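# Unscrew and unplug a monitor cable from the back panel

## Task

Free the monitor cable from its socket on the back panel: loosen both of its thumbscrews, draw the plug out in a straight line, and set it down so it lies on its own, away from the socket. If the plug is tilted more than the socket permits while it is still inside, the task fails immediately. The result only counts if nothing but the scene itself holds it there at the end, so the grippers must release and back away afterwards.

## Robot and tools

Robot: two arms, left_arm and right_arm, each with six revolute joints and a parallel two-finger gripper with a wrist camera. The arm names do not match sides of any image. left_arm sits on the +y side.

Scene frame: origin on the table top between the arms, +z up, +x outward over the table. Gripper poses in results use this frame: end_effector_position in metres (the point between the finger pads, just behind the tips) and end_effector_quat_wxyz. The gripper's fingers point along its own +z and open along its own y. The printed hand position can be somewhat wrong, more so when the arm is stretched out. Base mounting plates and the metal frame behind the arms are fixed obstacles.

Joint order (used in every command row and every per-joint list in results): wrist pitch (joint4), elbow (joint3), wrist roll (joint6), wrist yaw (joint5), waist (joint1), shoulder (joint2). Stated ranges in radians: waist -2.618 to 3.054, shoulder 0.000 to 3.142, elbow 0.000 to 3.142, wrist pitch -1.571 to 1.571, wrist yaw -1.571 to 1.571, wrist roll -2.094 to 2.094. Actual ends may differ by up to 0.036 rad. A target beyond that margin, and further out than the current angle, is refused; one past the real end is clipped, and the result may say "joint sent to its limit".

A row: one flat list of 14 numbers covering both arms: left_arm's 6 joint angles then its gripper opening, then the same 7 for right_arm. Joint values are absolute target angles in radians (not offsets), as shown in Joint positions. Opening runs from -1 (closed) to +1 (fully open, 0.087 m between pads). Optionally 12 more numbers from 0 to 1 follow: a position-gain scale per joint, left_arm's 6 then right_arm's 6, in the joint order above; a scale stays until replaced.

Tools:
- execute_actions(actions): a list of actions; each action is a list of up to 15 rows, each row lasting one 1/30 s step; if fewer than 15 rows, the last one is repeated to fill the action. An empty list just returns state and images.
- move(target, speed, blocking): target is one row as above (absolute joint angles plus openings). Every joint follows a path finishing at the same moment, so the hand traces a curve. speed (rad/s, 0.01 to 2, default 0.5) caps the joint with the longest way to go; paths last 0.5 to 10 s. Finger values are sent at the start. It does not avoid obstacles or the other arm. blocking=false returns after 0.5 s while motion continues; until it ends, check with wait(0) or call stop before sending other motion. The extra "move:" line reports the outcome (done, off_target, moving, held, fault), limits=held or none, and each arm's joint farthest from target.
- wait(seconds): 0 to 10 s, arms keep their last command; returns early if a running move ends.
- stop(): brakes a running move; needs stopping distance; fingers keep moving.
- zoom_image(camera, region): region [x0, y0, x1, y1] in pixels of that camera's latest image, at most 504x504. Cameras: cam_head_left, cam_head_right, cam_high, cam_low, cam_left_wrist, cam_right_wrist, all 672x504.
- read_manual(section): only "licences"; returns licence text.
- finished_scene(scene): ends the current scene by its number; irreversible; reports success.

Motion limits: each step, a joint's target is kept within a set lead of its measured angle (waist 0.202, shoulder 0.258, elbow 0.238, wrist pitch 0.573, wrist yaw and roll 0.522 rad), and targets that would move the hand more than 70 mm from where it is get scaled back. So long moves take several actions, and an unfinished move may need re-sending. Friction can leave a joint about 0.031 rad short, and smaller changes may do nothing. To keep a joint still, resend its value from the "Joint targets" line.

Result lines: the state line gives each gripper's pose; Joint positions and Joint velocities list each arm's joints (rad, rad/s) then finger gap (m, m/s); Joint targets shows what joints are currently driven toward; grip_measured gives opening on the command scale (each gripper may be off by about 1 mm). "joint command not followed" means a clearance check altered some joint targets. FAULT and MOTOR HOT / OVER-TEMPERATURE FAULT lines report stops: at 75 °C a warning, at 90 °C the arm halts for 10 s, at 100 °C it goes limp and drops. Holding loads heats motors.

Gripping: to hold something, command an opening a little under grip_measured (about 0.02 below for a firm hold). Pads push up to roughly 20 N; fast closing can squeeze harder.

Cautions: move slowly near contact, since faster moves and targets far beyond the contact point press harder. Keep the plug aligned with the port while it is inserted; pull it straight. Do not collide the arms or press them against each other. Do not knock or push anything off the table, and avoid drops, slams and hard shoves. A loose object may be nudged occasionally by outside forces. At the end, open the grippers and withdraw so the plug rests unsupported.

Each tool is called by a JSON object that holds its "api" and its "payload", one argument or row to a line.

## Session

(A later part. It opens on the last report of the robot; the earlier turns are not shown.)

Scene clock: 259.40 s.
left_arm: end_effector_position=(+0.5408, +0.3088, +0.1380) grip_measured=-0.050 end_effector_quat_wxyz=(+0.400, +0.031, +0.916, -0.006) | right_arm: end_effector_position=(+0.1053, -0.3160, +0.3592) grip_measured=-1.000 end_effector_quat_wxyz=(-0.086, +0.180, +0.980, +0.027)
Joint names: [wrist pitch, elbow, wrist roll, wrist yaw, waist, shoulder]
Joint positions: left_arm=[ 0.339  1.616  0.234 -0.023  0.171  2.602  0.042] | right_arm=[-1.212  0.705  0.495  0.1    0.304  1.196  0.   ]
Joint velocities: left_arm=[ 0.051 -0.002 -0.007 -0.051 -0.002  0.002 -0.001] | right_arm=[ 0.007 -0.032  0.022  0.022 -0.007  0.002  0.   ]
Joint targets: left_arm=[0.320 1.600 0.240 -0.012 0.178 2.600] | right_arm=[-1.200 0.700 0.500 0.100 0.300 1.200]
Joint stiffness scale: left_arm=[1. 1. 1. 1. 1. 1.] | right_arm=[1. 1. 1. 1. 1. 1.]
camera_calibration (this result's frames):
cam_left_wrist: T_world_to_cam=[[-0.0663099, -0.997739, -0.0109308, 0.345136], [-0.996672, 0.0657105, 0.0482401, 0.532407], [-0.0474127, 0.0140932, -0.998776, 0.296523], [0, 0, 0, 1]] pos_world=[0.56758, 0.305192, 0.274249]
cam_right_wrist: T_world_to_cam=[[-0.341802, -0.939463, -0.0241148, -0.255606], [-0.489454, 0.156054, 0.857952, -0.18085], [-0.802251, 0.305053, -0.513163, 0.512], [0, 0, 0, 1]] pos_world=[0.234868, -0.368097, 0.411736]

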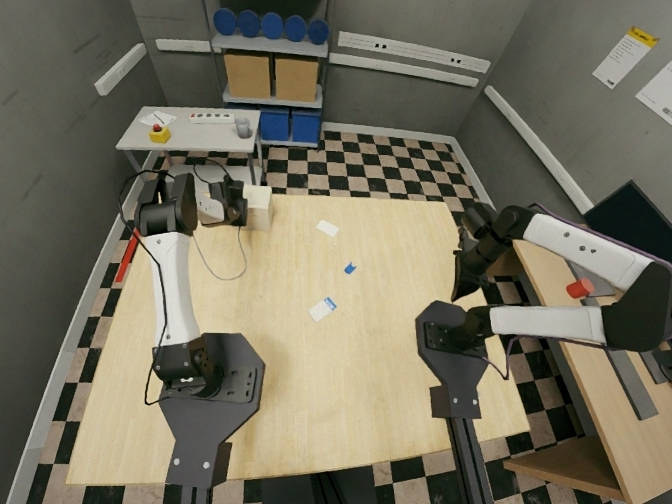

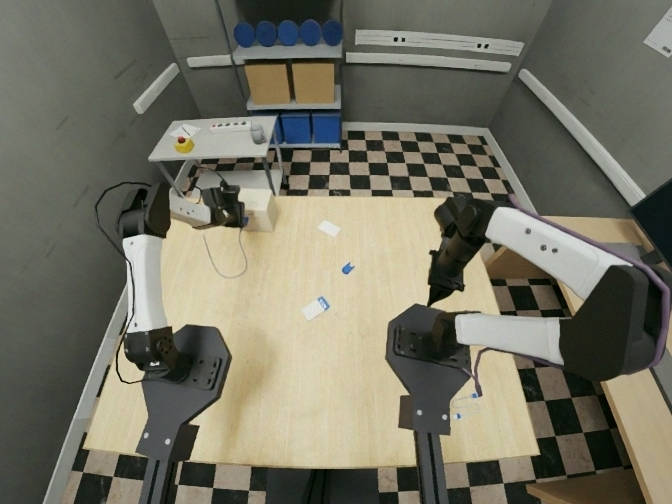

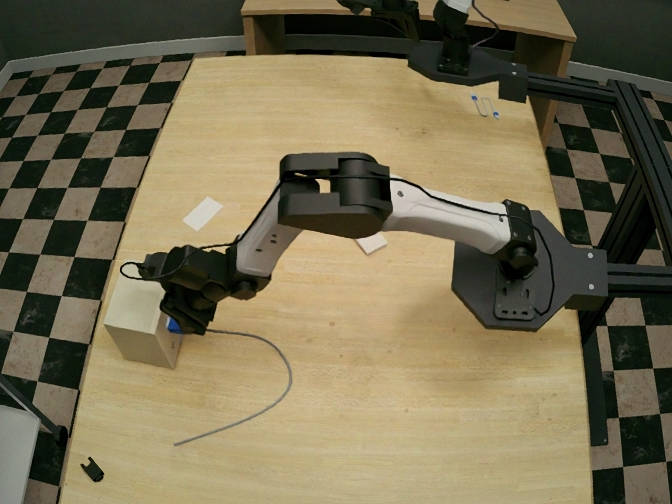

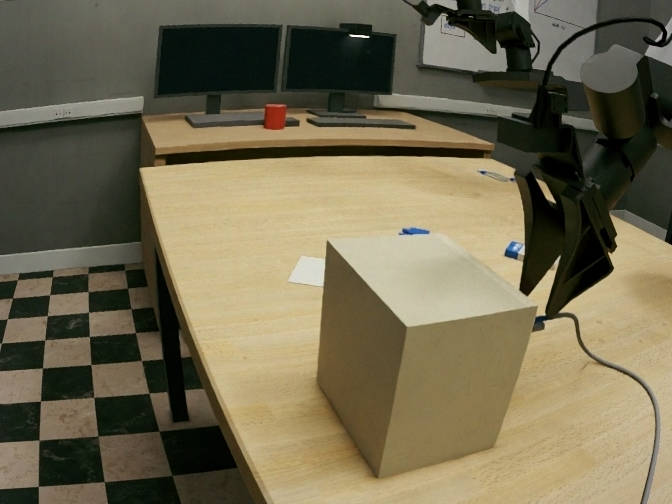

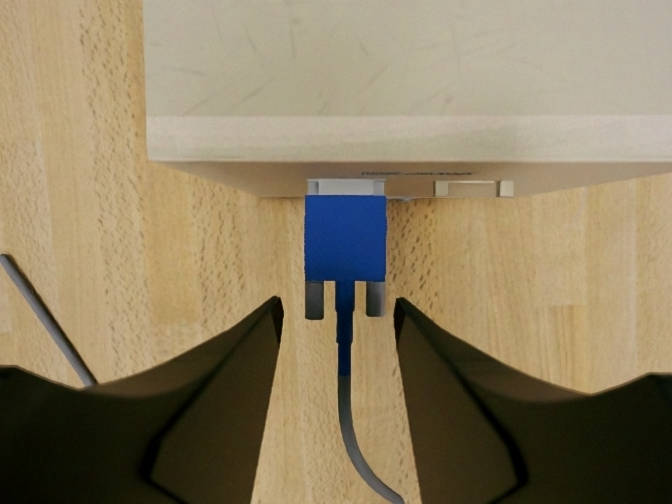

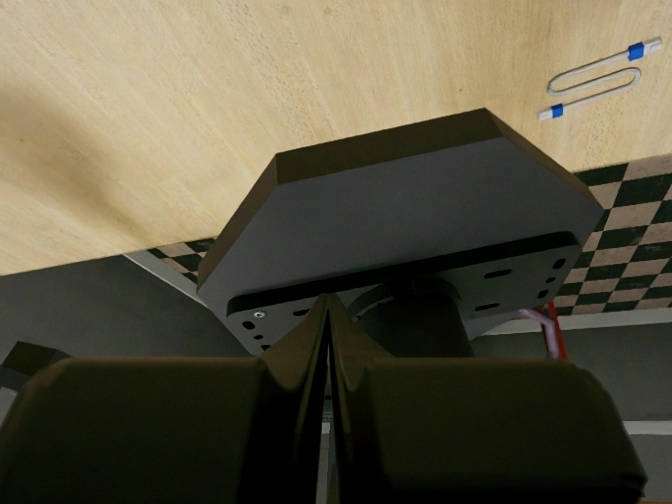

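{"api": "execute_actions", "payload": {
  "actions": [
    [[0.335,1.63,0.235,-0.02,0.174,2.622,-0.05,-1.2,0.7,0.5,0.1,0.3,1.2,-1],[0.335,1.636,0.235,-0.02,0.174,2.63,-0.05,-1.2,0.7,0.5,0.1,0.3,1.2,-1],[0.335,1.642,0.235,-0.02,0.174,2.638,-0.05,-1.2,0.7,0.5,0.1,0.3,1.2,-1],[0.335,1.648,0.235,-0.02,0.174,2.646,-0.05,-1.2,0.7,0.5,0.1,0.3,1.2,-1],[0.335,1.654,0.235,-0.02,0.174,2.654,-0.05,-1.2,0.7,0.5,0.1,0.3,1.2,-1],[0.335,1.66,0.235,-0.02,0.174,2.662,-0.05,-1.2,0.7,0.5,0.1,0.3,1.2,-1],[0.335,1.666,0.235,-0.02,0.174,2.67,-0.05,-1.2,0.7,0.5,0.1,0.3,1.2,-1],[0.335,1.672,0.235,-0.02,0.174,2.678,-0.05,-1.2,0.7,0.5,0.1,0.3,1.2,-1],[0.335,1.678,0.235,-0.02,0.174,2.686,-0.05,-1.2,0.7,0.5,0.1,0.3,1.2,-1],[0.335,1.684,0.235,-0.02,0.174,2.694,-0.05,-1.2,0.7,0.5,0.1,0.3,1.2,-1],[0.335,1.69,0.235,-0.02,0.174,2.702,-0.05,-1.2,0.7,0.5,0.1,0.3,1.2,-1],[0.335,1.696,0.235,-0.02,0.174,2.709,-0.05,-1.2,0.7,0.5,0.1,0.3,1.2,-1],[0.335,1.702,0.235,-0.02,0.174,2.715,-0.05,-1.2,0.7,0.5,0.1,0.3,1.2,-1],[0.335,1.708,0.235,-0.02,0.174,2.721,-0.05,-1.2,0.7,0.5,0.1,0.3,1.2,-1]],
    [[0.335,1.708,0.235,-0.02,0.174,2.721,-0.05,-1.2,0.7,0.5,0.1,0.3,1.2,-1],[0.335,1.708,0.235,-0.02,0.174,2.721,-0.05,-1.2,0.7,0.5,0.1,0.3,1.2,-1],[0.335,1.708,0.235,-0.03,0.178,2.721,-0.05,-1.2,0.7,0.5,0.1,0.3,1.2,-1],[0.335,1.695,0.235,-0.04,0.182,2.708,-0.08,-1.2,0.7,0.5,0.1,0.3,1.2,-1],[0.335,1.695,0.235,-0.05,0.186,2.708,-0.11,-1.2,0.7,0.5,0.1,0.3,1.2,-1],[0.335,1.695,0.235,-0.06,0.19,2.708,-0.14,-1.2,0.7,0.5,0.1,0.3,1.2,-1],[0.335,1.695,0.235,-0.07,0.193,2.708,-0.16,-1.2,0.7,0.5,0.1,0.3,1.2,-1],[0.335,1.695,0.238,-0.08,0.196,2.708,-0.18,-1.2,0.7,0.5,0.1,0.3,1.2,-1],[0.335,1.695,0.24,-0.09,0.199,2.708,-0.18,-1.2,0.7,0.5,0.1,0.3,1.2,-1],[0.335,1.695,0.242,-0.10,0.202,2.708,-0.18,-1.2,0.7,0.5,0.1,0.3,1.2,-1],[0.335,1.695,0.245,-0.11,0.205,2.708,-0.18,-1.2,0.7,0.5,0.1,0.3,1.2,-1]]
  ]
}}

{"api": "execute_actions", "payload": {
  "actions": [
    [[0.34,1.688,0.245,-0.11,0.205,2.698,-0.18,-1.2,0.7,0.5,0.1,0.3,1.2,-1],[0.34,1.68,0.245,-0.11,0.205,2.69,-0.18,-1.2,0.7,0.5,0.1,0.3,1.2,-1],[0.34,1.675,0.245,-0.11,0.205,2.685,-0.18,-1.2,0.7,0.5,0.1,0.3,1.2,-1],[0.34,1.671,0.245,-0.11,0.205,2.68,-0.18,-1.2,0.7,0.5,0.1,0.3,1.2,-1],[0.34,1.667,0.245,-0.11,0.205,2.675,-0.18,-1.2,0.7,0.5,0.1,0.3,1.2,-1],[0.34,1.663,0.245,-0.11,0.205,2.67,-0.18,-1.2,0.7,0.5,0.1,0.3,1.2,-1],[0.34,1.659,0.245,-0.11,0.205,2.665,-0.18,-1.2,0.7,0.5,0.1,0.3,1.2,-1],[0.34,1.655,0.245,-0.11,0.205,2.66,-0.18,-1.2,0.7,0.5,0.1,0.3,1.2,-1],[0.34,1.651,0.245,-0.11,0.205,2.655,-0.18,-1.2,0.7,0.5,0.1,0.3,1.2,-1],[0.34,1.647,0.245,-0.11,0.205,2.65,-0.18,-1.2,0.7,0.5,0.1,0.3,1.2,-1]]
  ]
}}

{"api": "zoom_image", "payload": {
  "camera": "cam_left_wrist",
  "region": [260, 200, 420, 360]
}}

Scene clock: 262.40 s.
left_arm: end_effector_position=(+0.5379, +0.3109, +0.1018) grip_measured=-0.179 end_effector_quat_wxyz=(+0.383, +0.026, +0.923, +0.002) | right_arm: end_effector_position=(+0.1053, -0.3160, +0.3592) grip_measured=-1.000 end_effector_quat_wxyz=(-0.086, +0.180, +0.980, +0.027)
Joint names: [wrist pitch, elbow, wrist roll, wrist yaw, waist, shoulder]
Joint positions: left_arm=[ 0.34   1.689  0.233 -0.043  0.179  2.707  0.036] | right_arm=[-1.212  0.705  0.495  0.1    0.304  1.196  0.   ]
Joint velocities: left_arm=[-0.066 -0.002 -0.022 -0.007 -0.012 -0.007  0.001] | right_arm=[ 0.022 -0.002  0.007  0.037  0.002 -0.017  0.   ]
Joint targets: left_arm=[0.335 1.695 0.245 -0.110 0.205 2.708] | right_arm=[-1.200 0.700 0.500 0.100 0.300 1.200]
Joint stiffness scale: left_arm=[1. 1. 1. 1. 1. 1.] | right_arm=[1. 1. 1. 1. 1. 1.]
camera_calibration (this result's frames):
cam_left_wrist: T_world_to_cam=[[-0.0496442, -0.99855, -0.0208245, 0.338893], [-0.995266, 0.0477151, 0.0846735, 0.532274], [-0.0835571, 0.0249295, -0.996191, 0.276045], [0, 0, 0, 1]] pos_world=[0.569643, 0.306123, 0.236981]
cam_right_wrist: T_world_to_cam=[[-0.341802, -0.939463, -0.0241148, -0.255606], [-0.489454, 0.156054, 0.857952, -0.18085], [-0.802251, 0.305053, -0.513163, 0.512], [0, 0, 0, 1]] pos_world=[0.234868, -0.368097, 0.411736]

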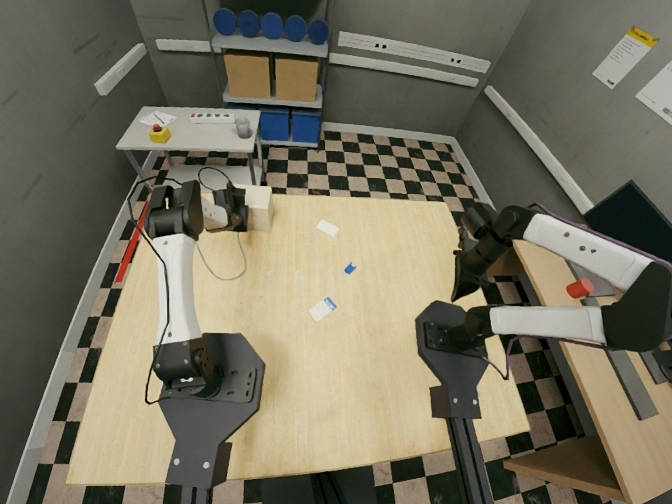

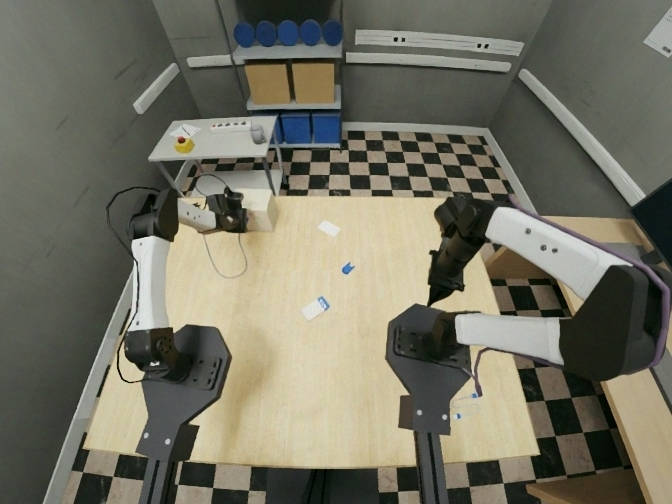

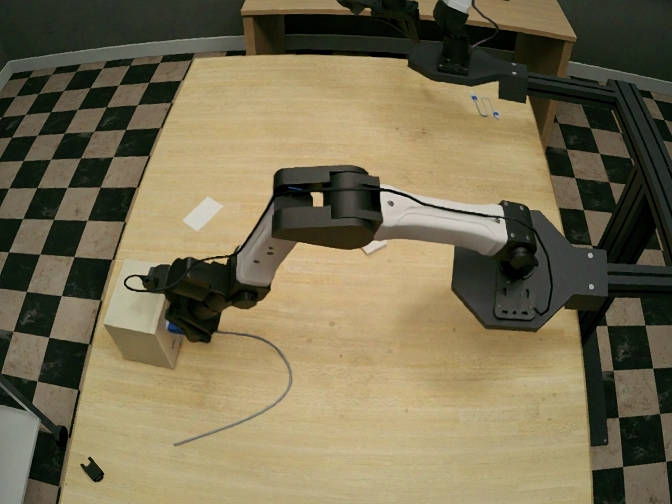

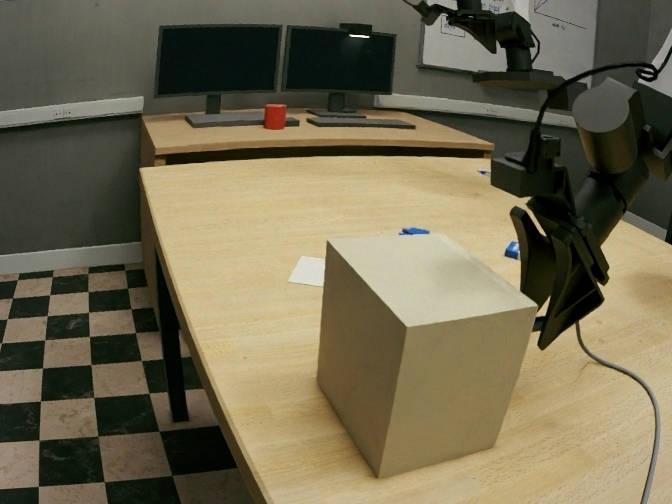

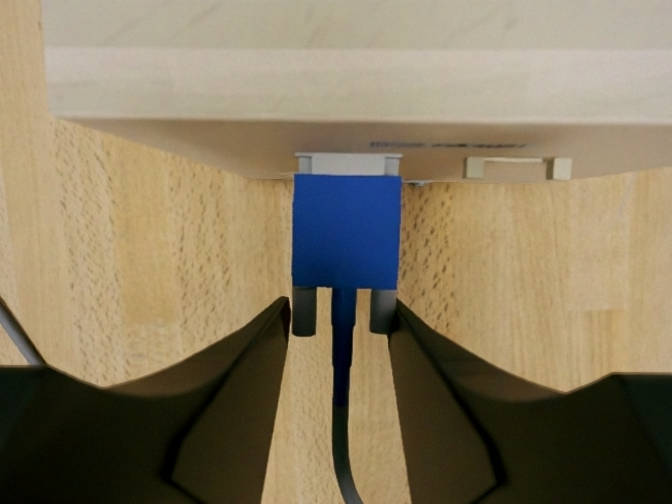

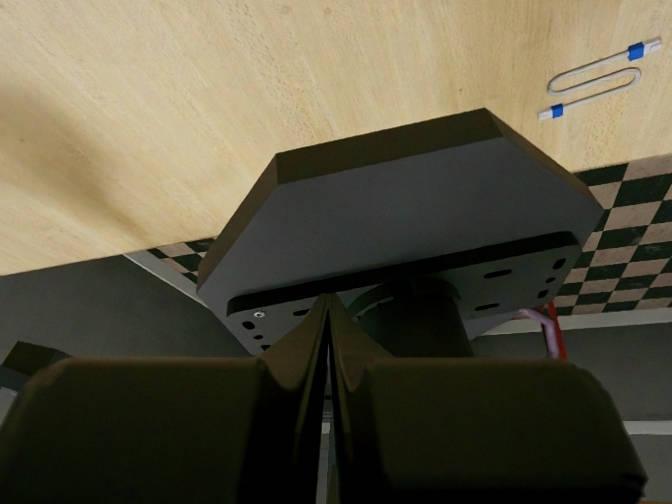

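Scene clock: 262.90 s.
left_arm: end_effector_position=(+0.5342, +0.3117, +0.1093) grip_measured=-0.179 end_effector_quat_wxyz=(+0.380, +0.026, +0.925, +0.001) | right_arm: end_effector_position=(+0.1053, -0.3160, +0.3592) grip_measured=-1.000 end_effector_quat_wxyz=(-0.086, +0.180, +0.980, +0.027)
Joint names: [wrist pitch, elbow, wrist roll, wrist yaw, waist, shoulder]
Joint positions: left_arm=[ 0.329  1.66   0.233 -0.042  0.179  2.674  0.036] | right_arm=[-1.212  0.705  0.495  0.1    0.304  1.196  0.   ]
Joint velocities: left_arm=[-0.037 -0.007  0.007 -0.037  0.007 -0.012  0.002] | right_arm=[ 0.007 -0.002  0.022  0.051  0.002  0.002  0.   ]
Joint targets: left_arm=[0.340 1.647 0.245 -0.110 0.205 2.650] | right_arm=[-1.200 0.700 0.500 0.100 0.300 1.200]
Joint stiffness scale: left_arm=[1. 1. 1. 1. 1. 1.] | right_arm=[1. 1. 1. 1. 1. 1.]
camera_calibration (this result's frames):
cam_left_wrist: T_world_to_cam=[[-0.0517355, -0.998478, -0.0190908, 0.34055], [-0.994596, 0.0497925, 0.0911011, 0.526248], [-0.0900119, 0.0237008, -0.995659, 0.286991], [0, 0, 0, 1]] pos_world=[0.566855, 0.307027, 0.244305]
cam_right_wrist: T_world_to_cam=[[-0.341802, -0.939463, -0.0241148, -0.255606], [-0.489454, 0.156054, 0.857952, -0.18085], [-0.802251, 0.305053, -0.513163, 0.512], [0, 0, 0, 1]] pos_world=[0.234868, -0.368097, 0.411736]

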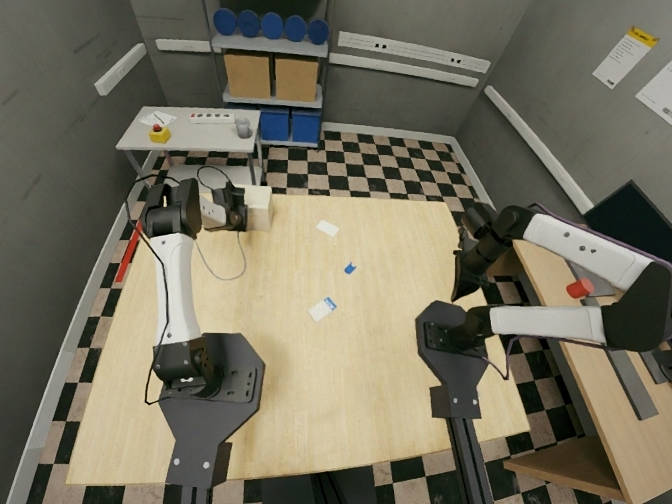

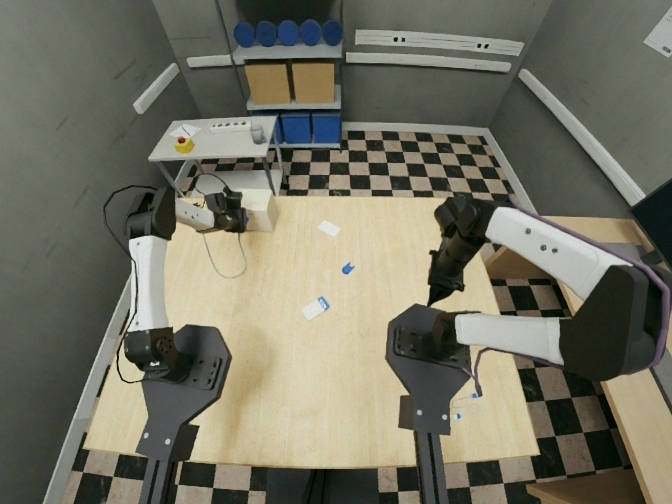

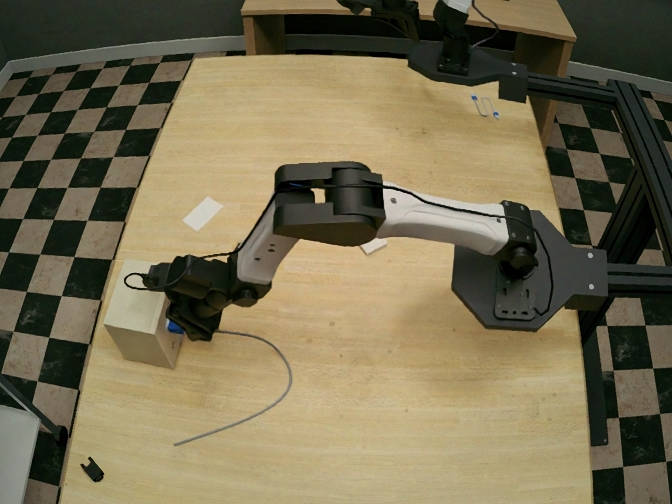

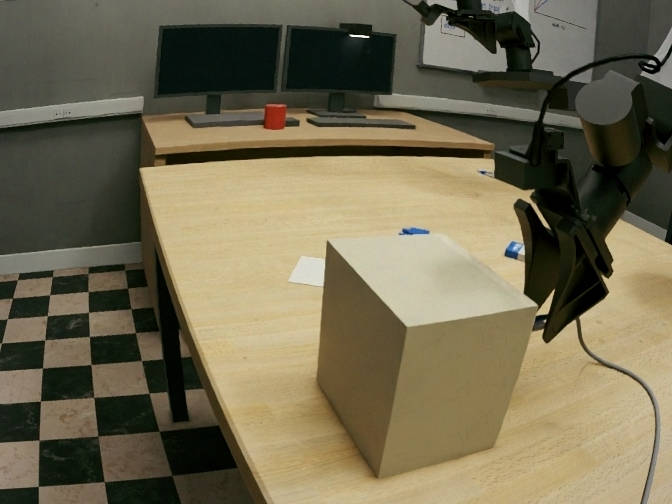

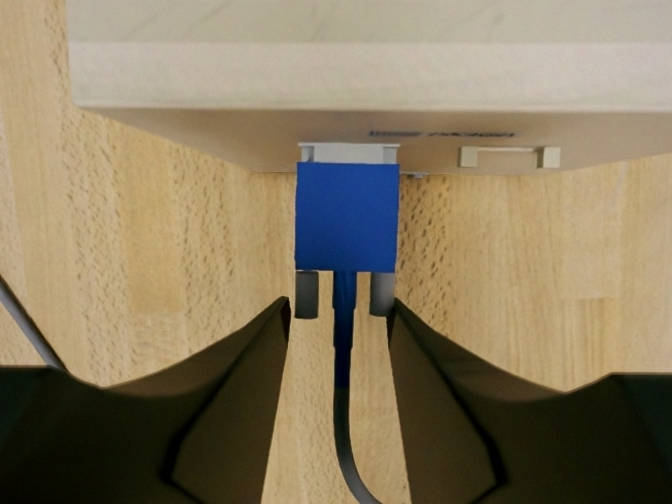

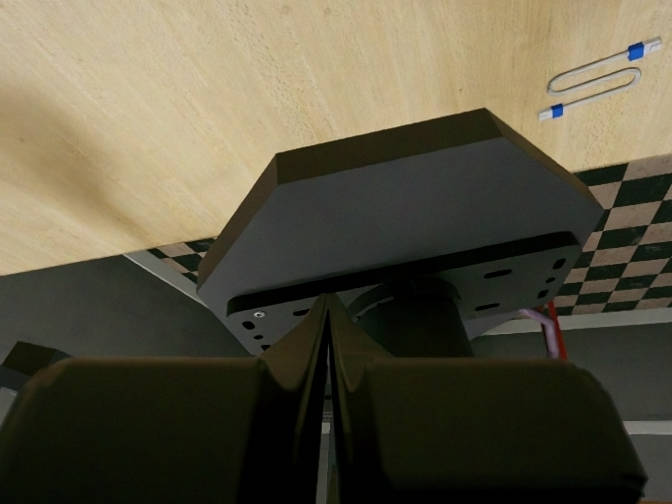

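Region (260, 200, 420, 360) of cam_left_wrist's 672x504 image, scaled by 3.150, with more detail than that image has.

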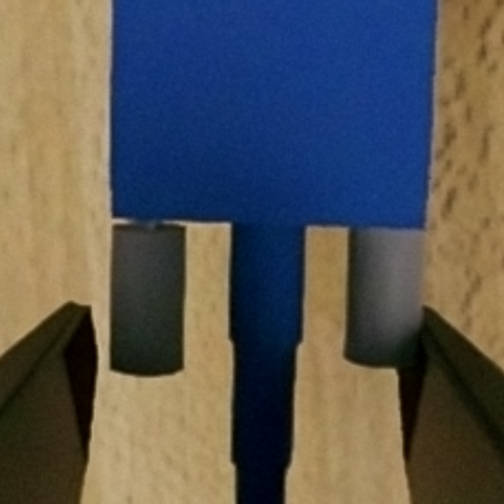

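{"api": "execute_actions", "payload": {
  "actions": [
    [[0.335,1.66,0.235,-0.08,0.195,2.675,-0.12,-1.2,0.7,0.5,0.1,0.3,1.2,-1],[0.335,1.66,0.23,-0.05,0.185,2.678,-0.05,-1.2,0.7,0.5,0.1,0.3,1.2,-1],[0.335,1.665,0.225,-0.03,0.175,2.68,-0.05,-1.2,0.7,0.5,0.1,0.3,1.2,-1],[0.335,1.67,0.22,-0.02,0.170,2.685,-0.05,-1.2,0.7,0.5,0.1,0.3,1.2,-1],[0.34,1.675,0.215,-0.015,0.167,2.69,-0.05,-1.2,0.7,0.5,0.1,0.3,1.2,-1],[0.345,1.68,0.211,-0.01,0.167,2.694,-0.05,-1.2,0.7,0.5,0.1,0.3,1.2,-1],[0.35,1.685,0.211,-0.01,0.167,2.698,-0.05,-1.2,0.7,0.5,0.1,0.3,1.2,-1],[0.355,1.69,0.211,-0.01,0.167,2.702,-0.05,-1.2,0.7,0.5,0.1,0.3,1.2,-1]]
  ]
}}

Scene clock: 266.07 s.
left_arm: end_effector_position=(+0.5429, +0.3063, +0.1140) grip_measured=-0.050 end_effector_quat_wxyz=(+0.394, +0.023, +0.919, -0.010) | right_arm: end_effector_position=(+0.1053, -0.3160, +0.3592) grip_measured=-1.000 end_effector_quat_wxyz=(-0.086, +0.180, +0.980, +0.027)
Joint names: [wrist pitch, elbow, wrist roll, wrist yaw, waist, shoulder]
Joint positions: left_arm=[ 0.348  1.675  0.218 -0.022  0.175  2.681  0.042] | right_arm=[-1.212  0.705  0.495  0.1    0.304  1.196  0.   ]
Joint velocities: left_arm=[ 0.022  0.007 -0.051  0.066 -0.007 -0.002 -0.   ] | right_arm=[ 0.007 -0.012  0.007  0.007 -0.007 -0.002  0.   ]
Joint targets: left_arm=[0.355 1.690 0.211 -0.010 0.167 2.702] | right_arm=[-1.200 0.700 0.500 0.100 0.300 1.200]
Joint stiffness scale: left_arm=[1. 1. 1. 1. 1. 1.] | right_arm=[1. 1. 1. 1. 1. 1.]
camera_calibration (this result's frames):
cam_left_wrist: T_world_to_cam=[[-0.0544169, -0.998516, 0.00193533, 0.334748], [-0.996769, 0.0544362, 0.0590671, 0.538138], [-0.0590849, 0.00128518, -0.998252, 0.282966], [0, 0, 0, 1]] pos_world=[0.571334, 0.304594, 0.250038]
cam_right_wrist: T_world_to_cam=[[-0.341802, -0.939463, -0.0241148, -0.255606], [-0.489454, 0.156054, 0.857952, -0.18085], [-0.802251, 0.305053, -0.513163, 0.512], [0, 0, 0, 1]] pos_world=[0.234868, -0.368097, 0.411736]

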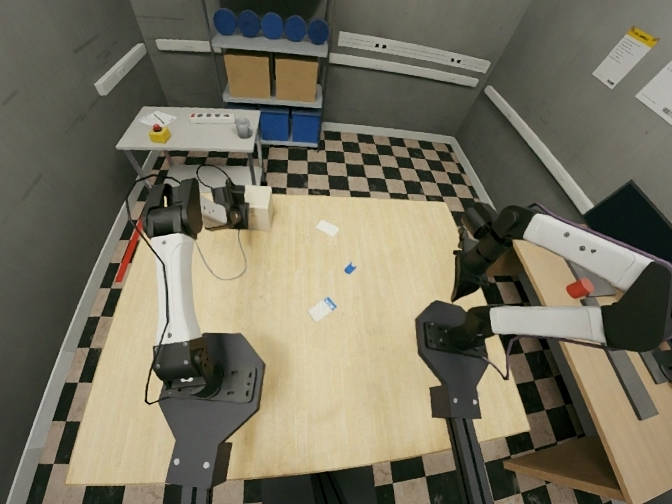

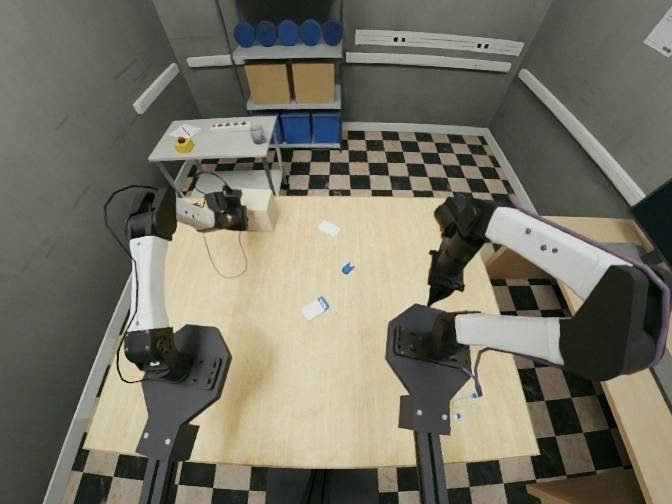

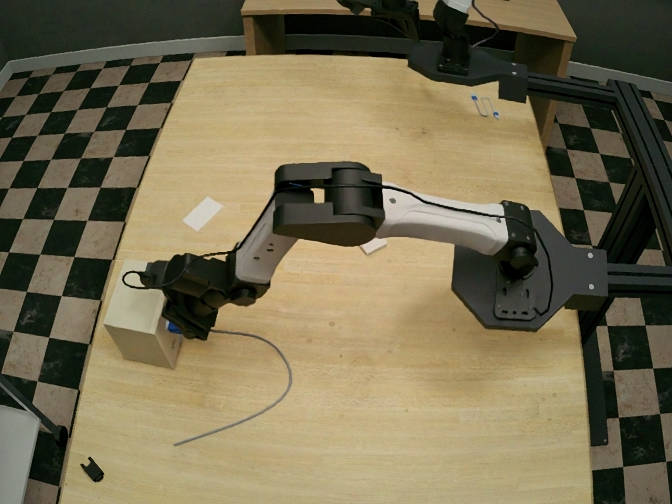

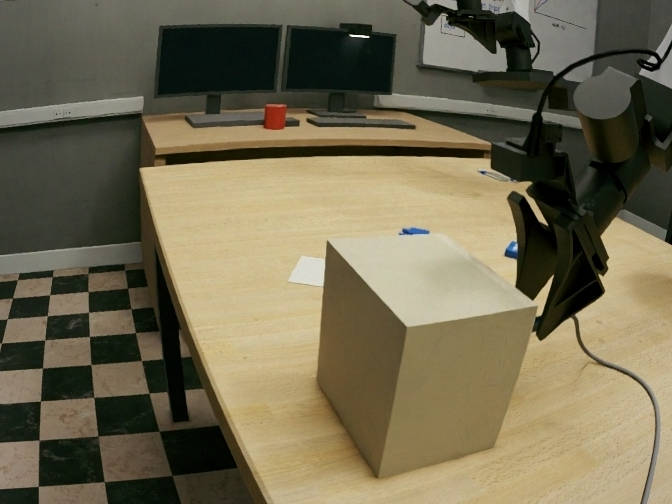

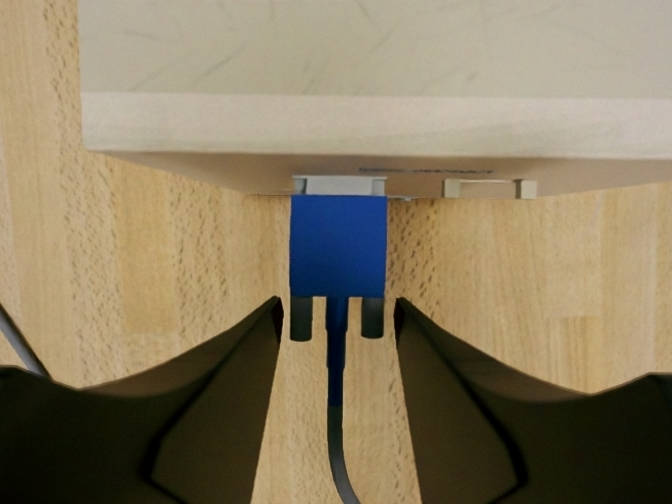

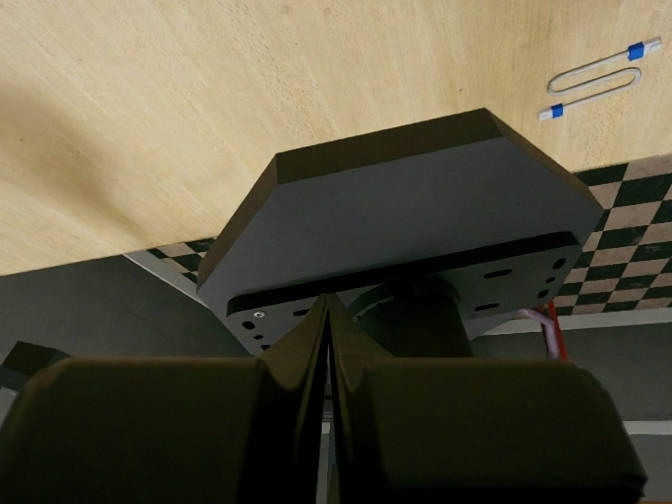

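{"api": "execute_actions", "payload": {
  "actions": [
    [[0.335,1.68,0.215,-0.02,0.175,2.69,-0.1,-1.2,0.7,0.5,0.1,0.3,1.2,-1],[0.325,1.68,0.215,-0.02,0.175,2.69,-0.14,-1.2,0.7,0.5,0.1,0.3,1.2,-1],[0.318,1.68,0.215,-0.02,0.175,2.69,-0.17,-1.2,0.7,0.5,0.1,0.3,1.2,-1],[0.321,1.68,0.215,-0.02,0.175,2.69,-0.19,-1.2,0.7,0.5,0.1,0.3,1.2,-1],[0.321,1.68,0.215,-0.02,0.175,2.69,-0.2,-1.2,0.7,0.5,0.1,0.3,1.2,-1],[0.321,1.68,0.215,-0.02,0.175,2.69,-0.21,-1.2,0.7,0.5,0.1,0.3,1.2,-1],[0.33,1.68,0.215,-0.02,0.175,2.69,-0.23,-1.2,0.7,0.5,0.1,0.3,1.2,-1],[0.33,1.68,0.215,-0.02,0.175,2.69,-0.245,-1.2,0.7,0.5,0.1,0.3,1.2,-1],[0.33,1.68,0.215,-0.02,0.175,2.69,-0.26,-1.2,0.7,0.5,0.1,0.3,1.2,-1],[0.33,1.68,0.215,-0.02,0.175,2.69,-0.27,-1.2,0.7,0.5,0.1,0.3,1.2,-1],[0.33,1.68,0.215,-0.02,0.175,2.69,-0.28,-1.2,0.7,0.5,0.1,0.3,1.2,-1]]
  ]
}}

{"api": "zoom_image", "payload": {
  "camera": "cam_left_wrist",
  "region": [260, 200, 420, 360]
}}

Scene clock: 270.43 s.
left_arm: end_effector_position=(+0.5420, +0.3058, +0.1134) grip_measured=-0.277 end_effector_quat_wxyz=(+0.392, +0.023, +0.919, -0.011) | right_arm: end_effector_position=(+0.1053, -0.3160, +0.3592) grip_measured=-1.000 end_effector_quat_wxyz=(-0.086, +0.180, +0.980, +0.027)
Joint names: [wrist pitch, elbow, wrist roll, wrist yaw, waist, shoulder]
Joint positions: left_arm=[ 0.343  1.675  0.217 -0.021  0.175  2.681  0.032] | right_arm=[-1.212  0.705  0.495  0.1    0.304  1.196  0.   ]
Joint velocities: left_arm=[-0.066 -0.002  0.066 -0.022 -0.007  0.002  0.   ] | right_arm=[ 0.007 -0.022 -0.051  0.007  0.002 -0.012  0.   ]
Joint targets: left_arm=[0.330 1.680 0.215 -0.020 0.175 2.690] | right_arm=[-1.200 0.700 0.500 0.100 0.300 1.200]
Joint stiffness scale: left_arm=[1. 1. 1. 1. 1. 1.] | right_arm=[1. 1. 1. 1. 1. 1.]
camera_calibration (this result's frames):
cam_left_wrist: T_world_to_cam=[[-0.0552055, -0.998466, 0.00416161, 0.33442], [-0.99646, 0.0553583, 0.0632714, 0.536387], [-0.0634048, -0.000653947, -0.997988, 0.285166], [0, 0, 0, 1]] pos_world=[0.571031, 0.3044, 0.249263]
cam_right_wrist: T_world_to_cam=[[-0.341802, -0.939463, -0.0241148, -0.255606], [-0.489454, 0.156054, 0.857952, -0.18085], [-0.802251, 0.305053, -0.513163, 0.512], [0, 0, 0, 1]] pos_world=[0.234868, -0.368097, 0.411736]

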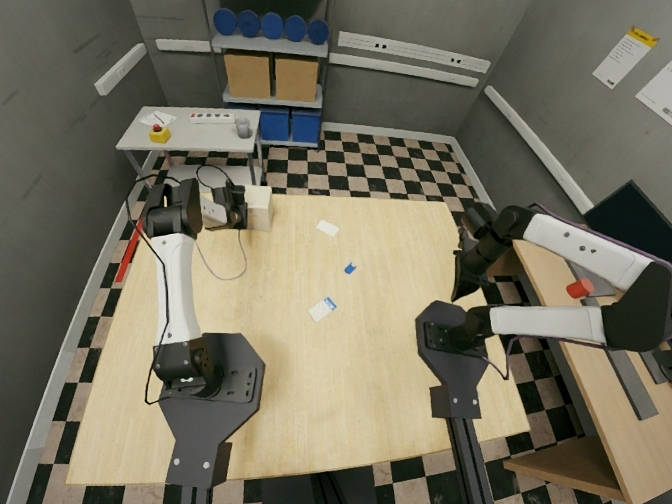

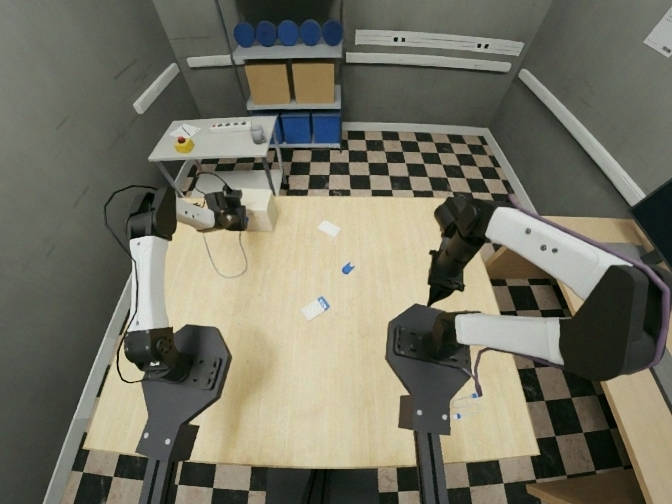

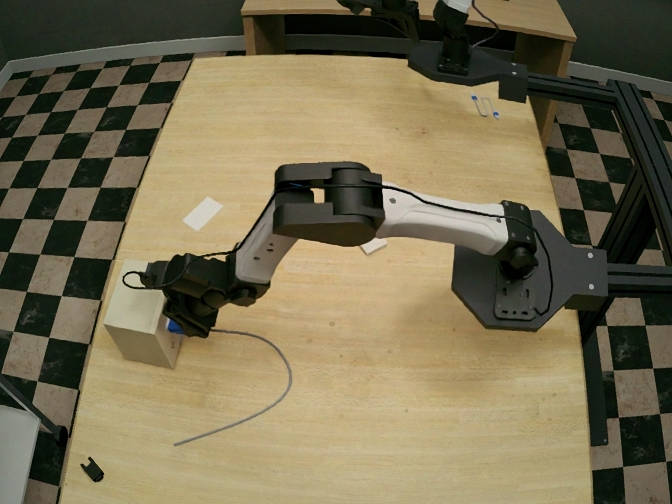

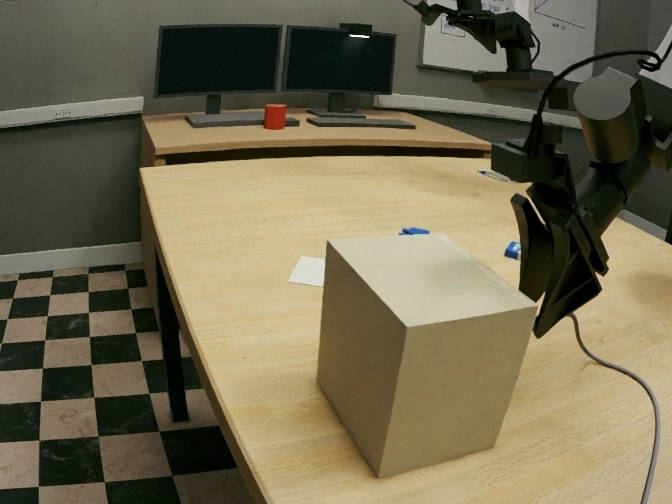

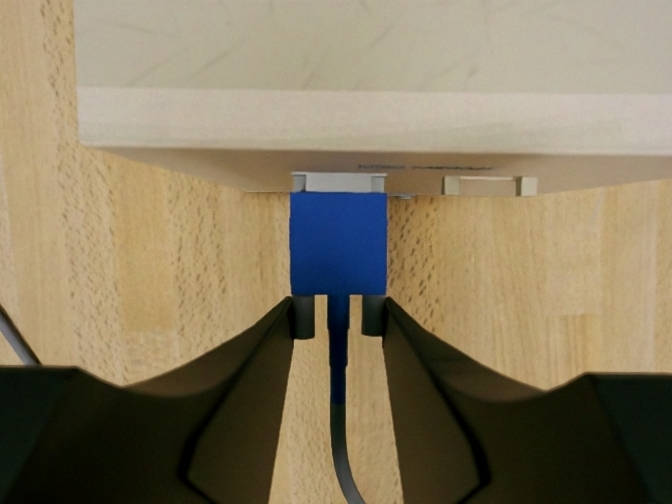

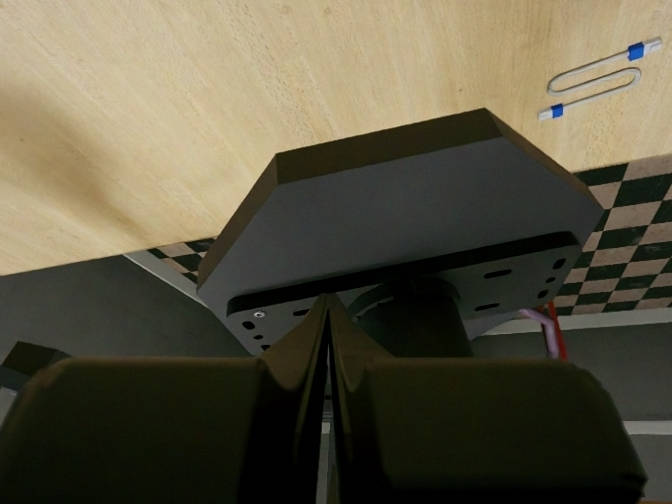

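Region (260, 200, 420, 360) of cam_left_wrist's 672x504 image, scaled by 3.150, with more detail than that image has.

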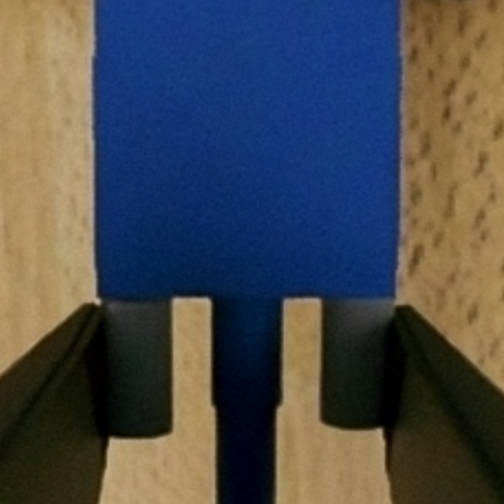

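{"api": "execute_actions", "payload": {
  "actions": [
    [[0.33,1.685,0.212,-0.015,0.18,2.69,-0.292,-1.2,0.7,0.5,0.1,0.3,1.2,-1],[0.324,1.69,0.209,-0.007,0.183,2.692,-0.292,-1.2,0.7,0.5,0.1,0.3,1.2,-1],[0.315,1.694,0.192,0.020,0.192,2.695,-0.292,-1.2,0.7,0.5,0.1,0.3,1.2,-1],[0.306,1.699,0.176,0.047,0.200,2.698,-0.292,-1.2,0.7,0.5,0.1,0.3,1.2,-1],[0.298,1.704,0.159,0.074,0.209,2.699,-0.293,-1.2,0.7,0.5,0.1,0.3,1.2,-1],[0.289,1.709,0.143,0.101,0.218,2.700,-0.294,-1.2,0.7,0.5,0.1,0.3,1.2,-1],[0.282,1.715,0.127,0.129,0.227,2.701,-0.296,-1.2,0.7,0.5,0.1,0.3,1.2,-1],[0.274,1.722,0.111,0.156,0.236,2.703,-0.298,-1.2,0.7,0.5,0.1,0.3,1.2,-1],[0.266,1.729,0.096,0.183,0.244,2.706,-0.301,-1.2,0.7,0.5,0.1,0.3,1.2,-1],[0.259,1.736,0.080,0.211,0.253,2.709,-0.305,-1.2,0.7,0.5,0.1,0.3,1.2,-1],[0.253,1.744,0.065,0.238,0.262,2.713,-0.308,-1.2,0.7,0.5,0.1,0.3,1.2,-1],[0.246,1.752,0.050,0.266,0.271,2.718,-0.313,-1.2,0.7,0.5,0.1,0.3,1.2,-1],[0.246,1.752,0.050,0.266,0.271,2.718,-0.318,-1.2,0.7,0.5,0.1,0.3,1.2,-1]]
  ]
}}

Scene clock: 272.07 s.
left_arm: end_effector_position=(+0.5419, +0.3074, +0.1137) grip_measured=-0.311 end_effector_quat_wxyz=(+0.385, -0.024, +0.913, -0.132) | right_arm: end_effector_position=(+0.1053, -0.3160, +0.3592) grip_measured=-1.000 end_effector_quat_wxyz=(-0.086, +0.180, +0.980, +0.027)
Joint names: [wrist pitch, elbow, wrist roll, wrist yaw, waist, shoulder]
Joint positions: left_arm=[0.261 1.733 0.09  0.227 0.257 2.694 0.03 ] | right_arm=[-1.212  0.705  0.495  0.1    0.304  1.196  0.   ]
Joint velocities: left_arm=[-0.037  0.066 -0.242  0.344  0.12   0.061 -0.003] | right_arm=[ 0.007 -0.007 -0.051 -0.007 -0.012  0.007  0.   ]
Joint targets: left_arm=[0.246 1.752 0.050 0.266 0.271 2.718] | right_arm=[-1.200 0.700 0.500 0.100 0.300 1.200]
Joint stiffness scale: left_arm=[1. 1. 1. 1. 1. 1.] | right_arm=[1. 1. 1. 1. 1. 1.]
camera_calibration (this result's frames):
cam_left_wrist: T_world_to_cam=[[-0.0621419, -0.963112, 0.261827, 0.299574], [-0.994798, 0.080984, 0.0617889, 0.52749], [-0.0807134, -0.256625, -0.963135, 0.369579], [0, 0, 0, 1]] pos_world=[0.573192, 0.340648, 0.244925]
cam_right_wrist: T_world_to_cam=[[-0.341802, -0.939463, -0.0241148, -0.255606], [-0.489454, 0.156054, 0.857952, -0.18085], [-0.802251, 0.305053, -0.513163, 0.512], [0, 0, 0, 1]] pos_world=[0.234868, -0.368097, 0.411736]

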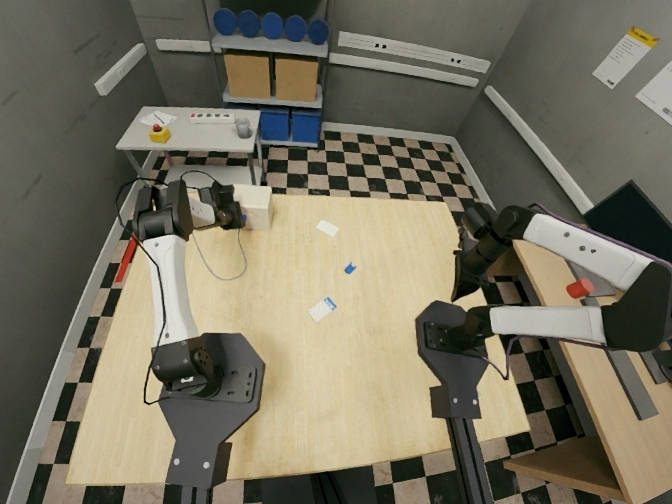

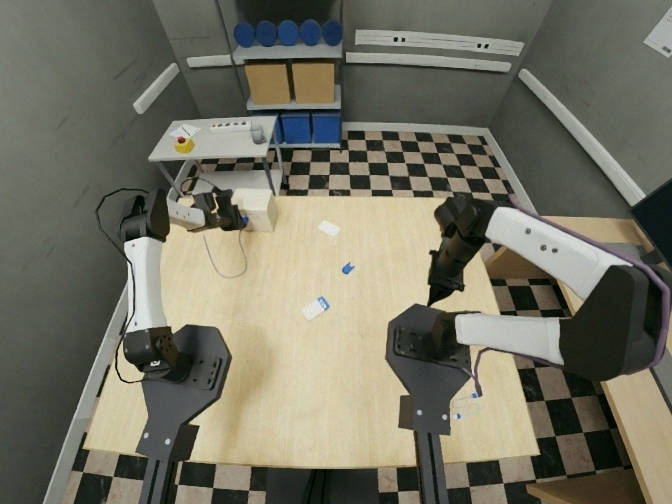

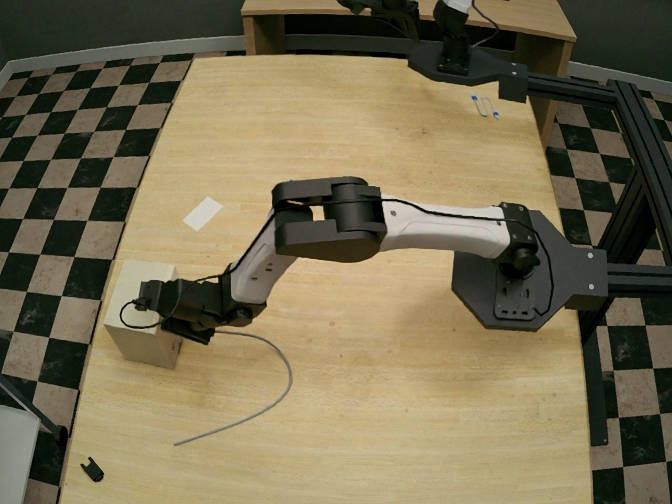

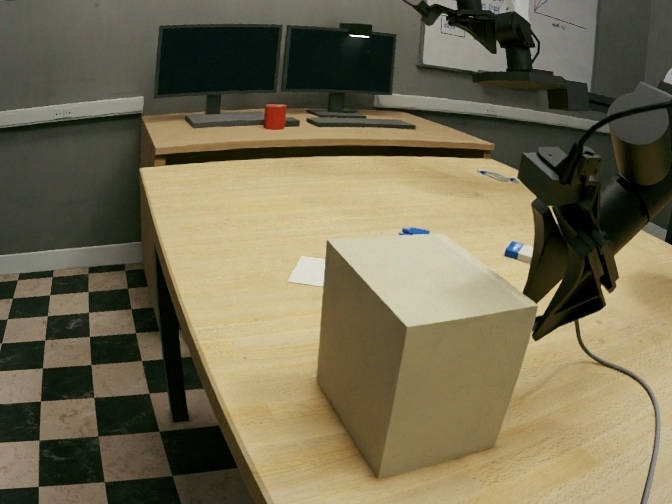

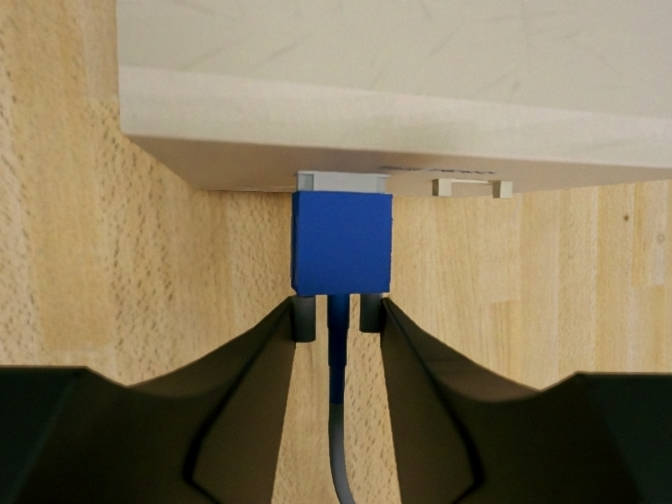

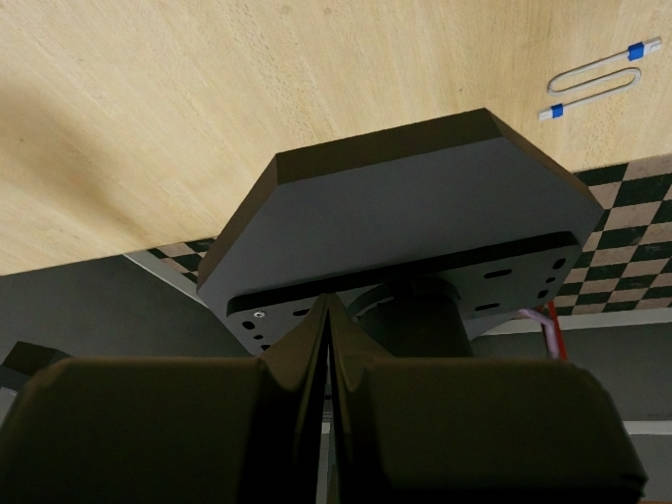

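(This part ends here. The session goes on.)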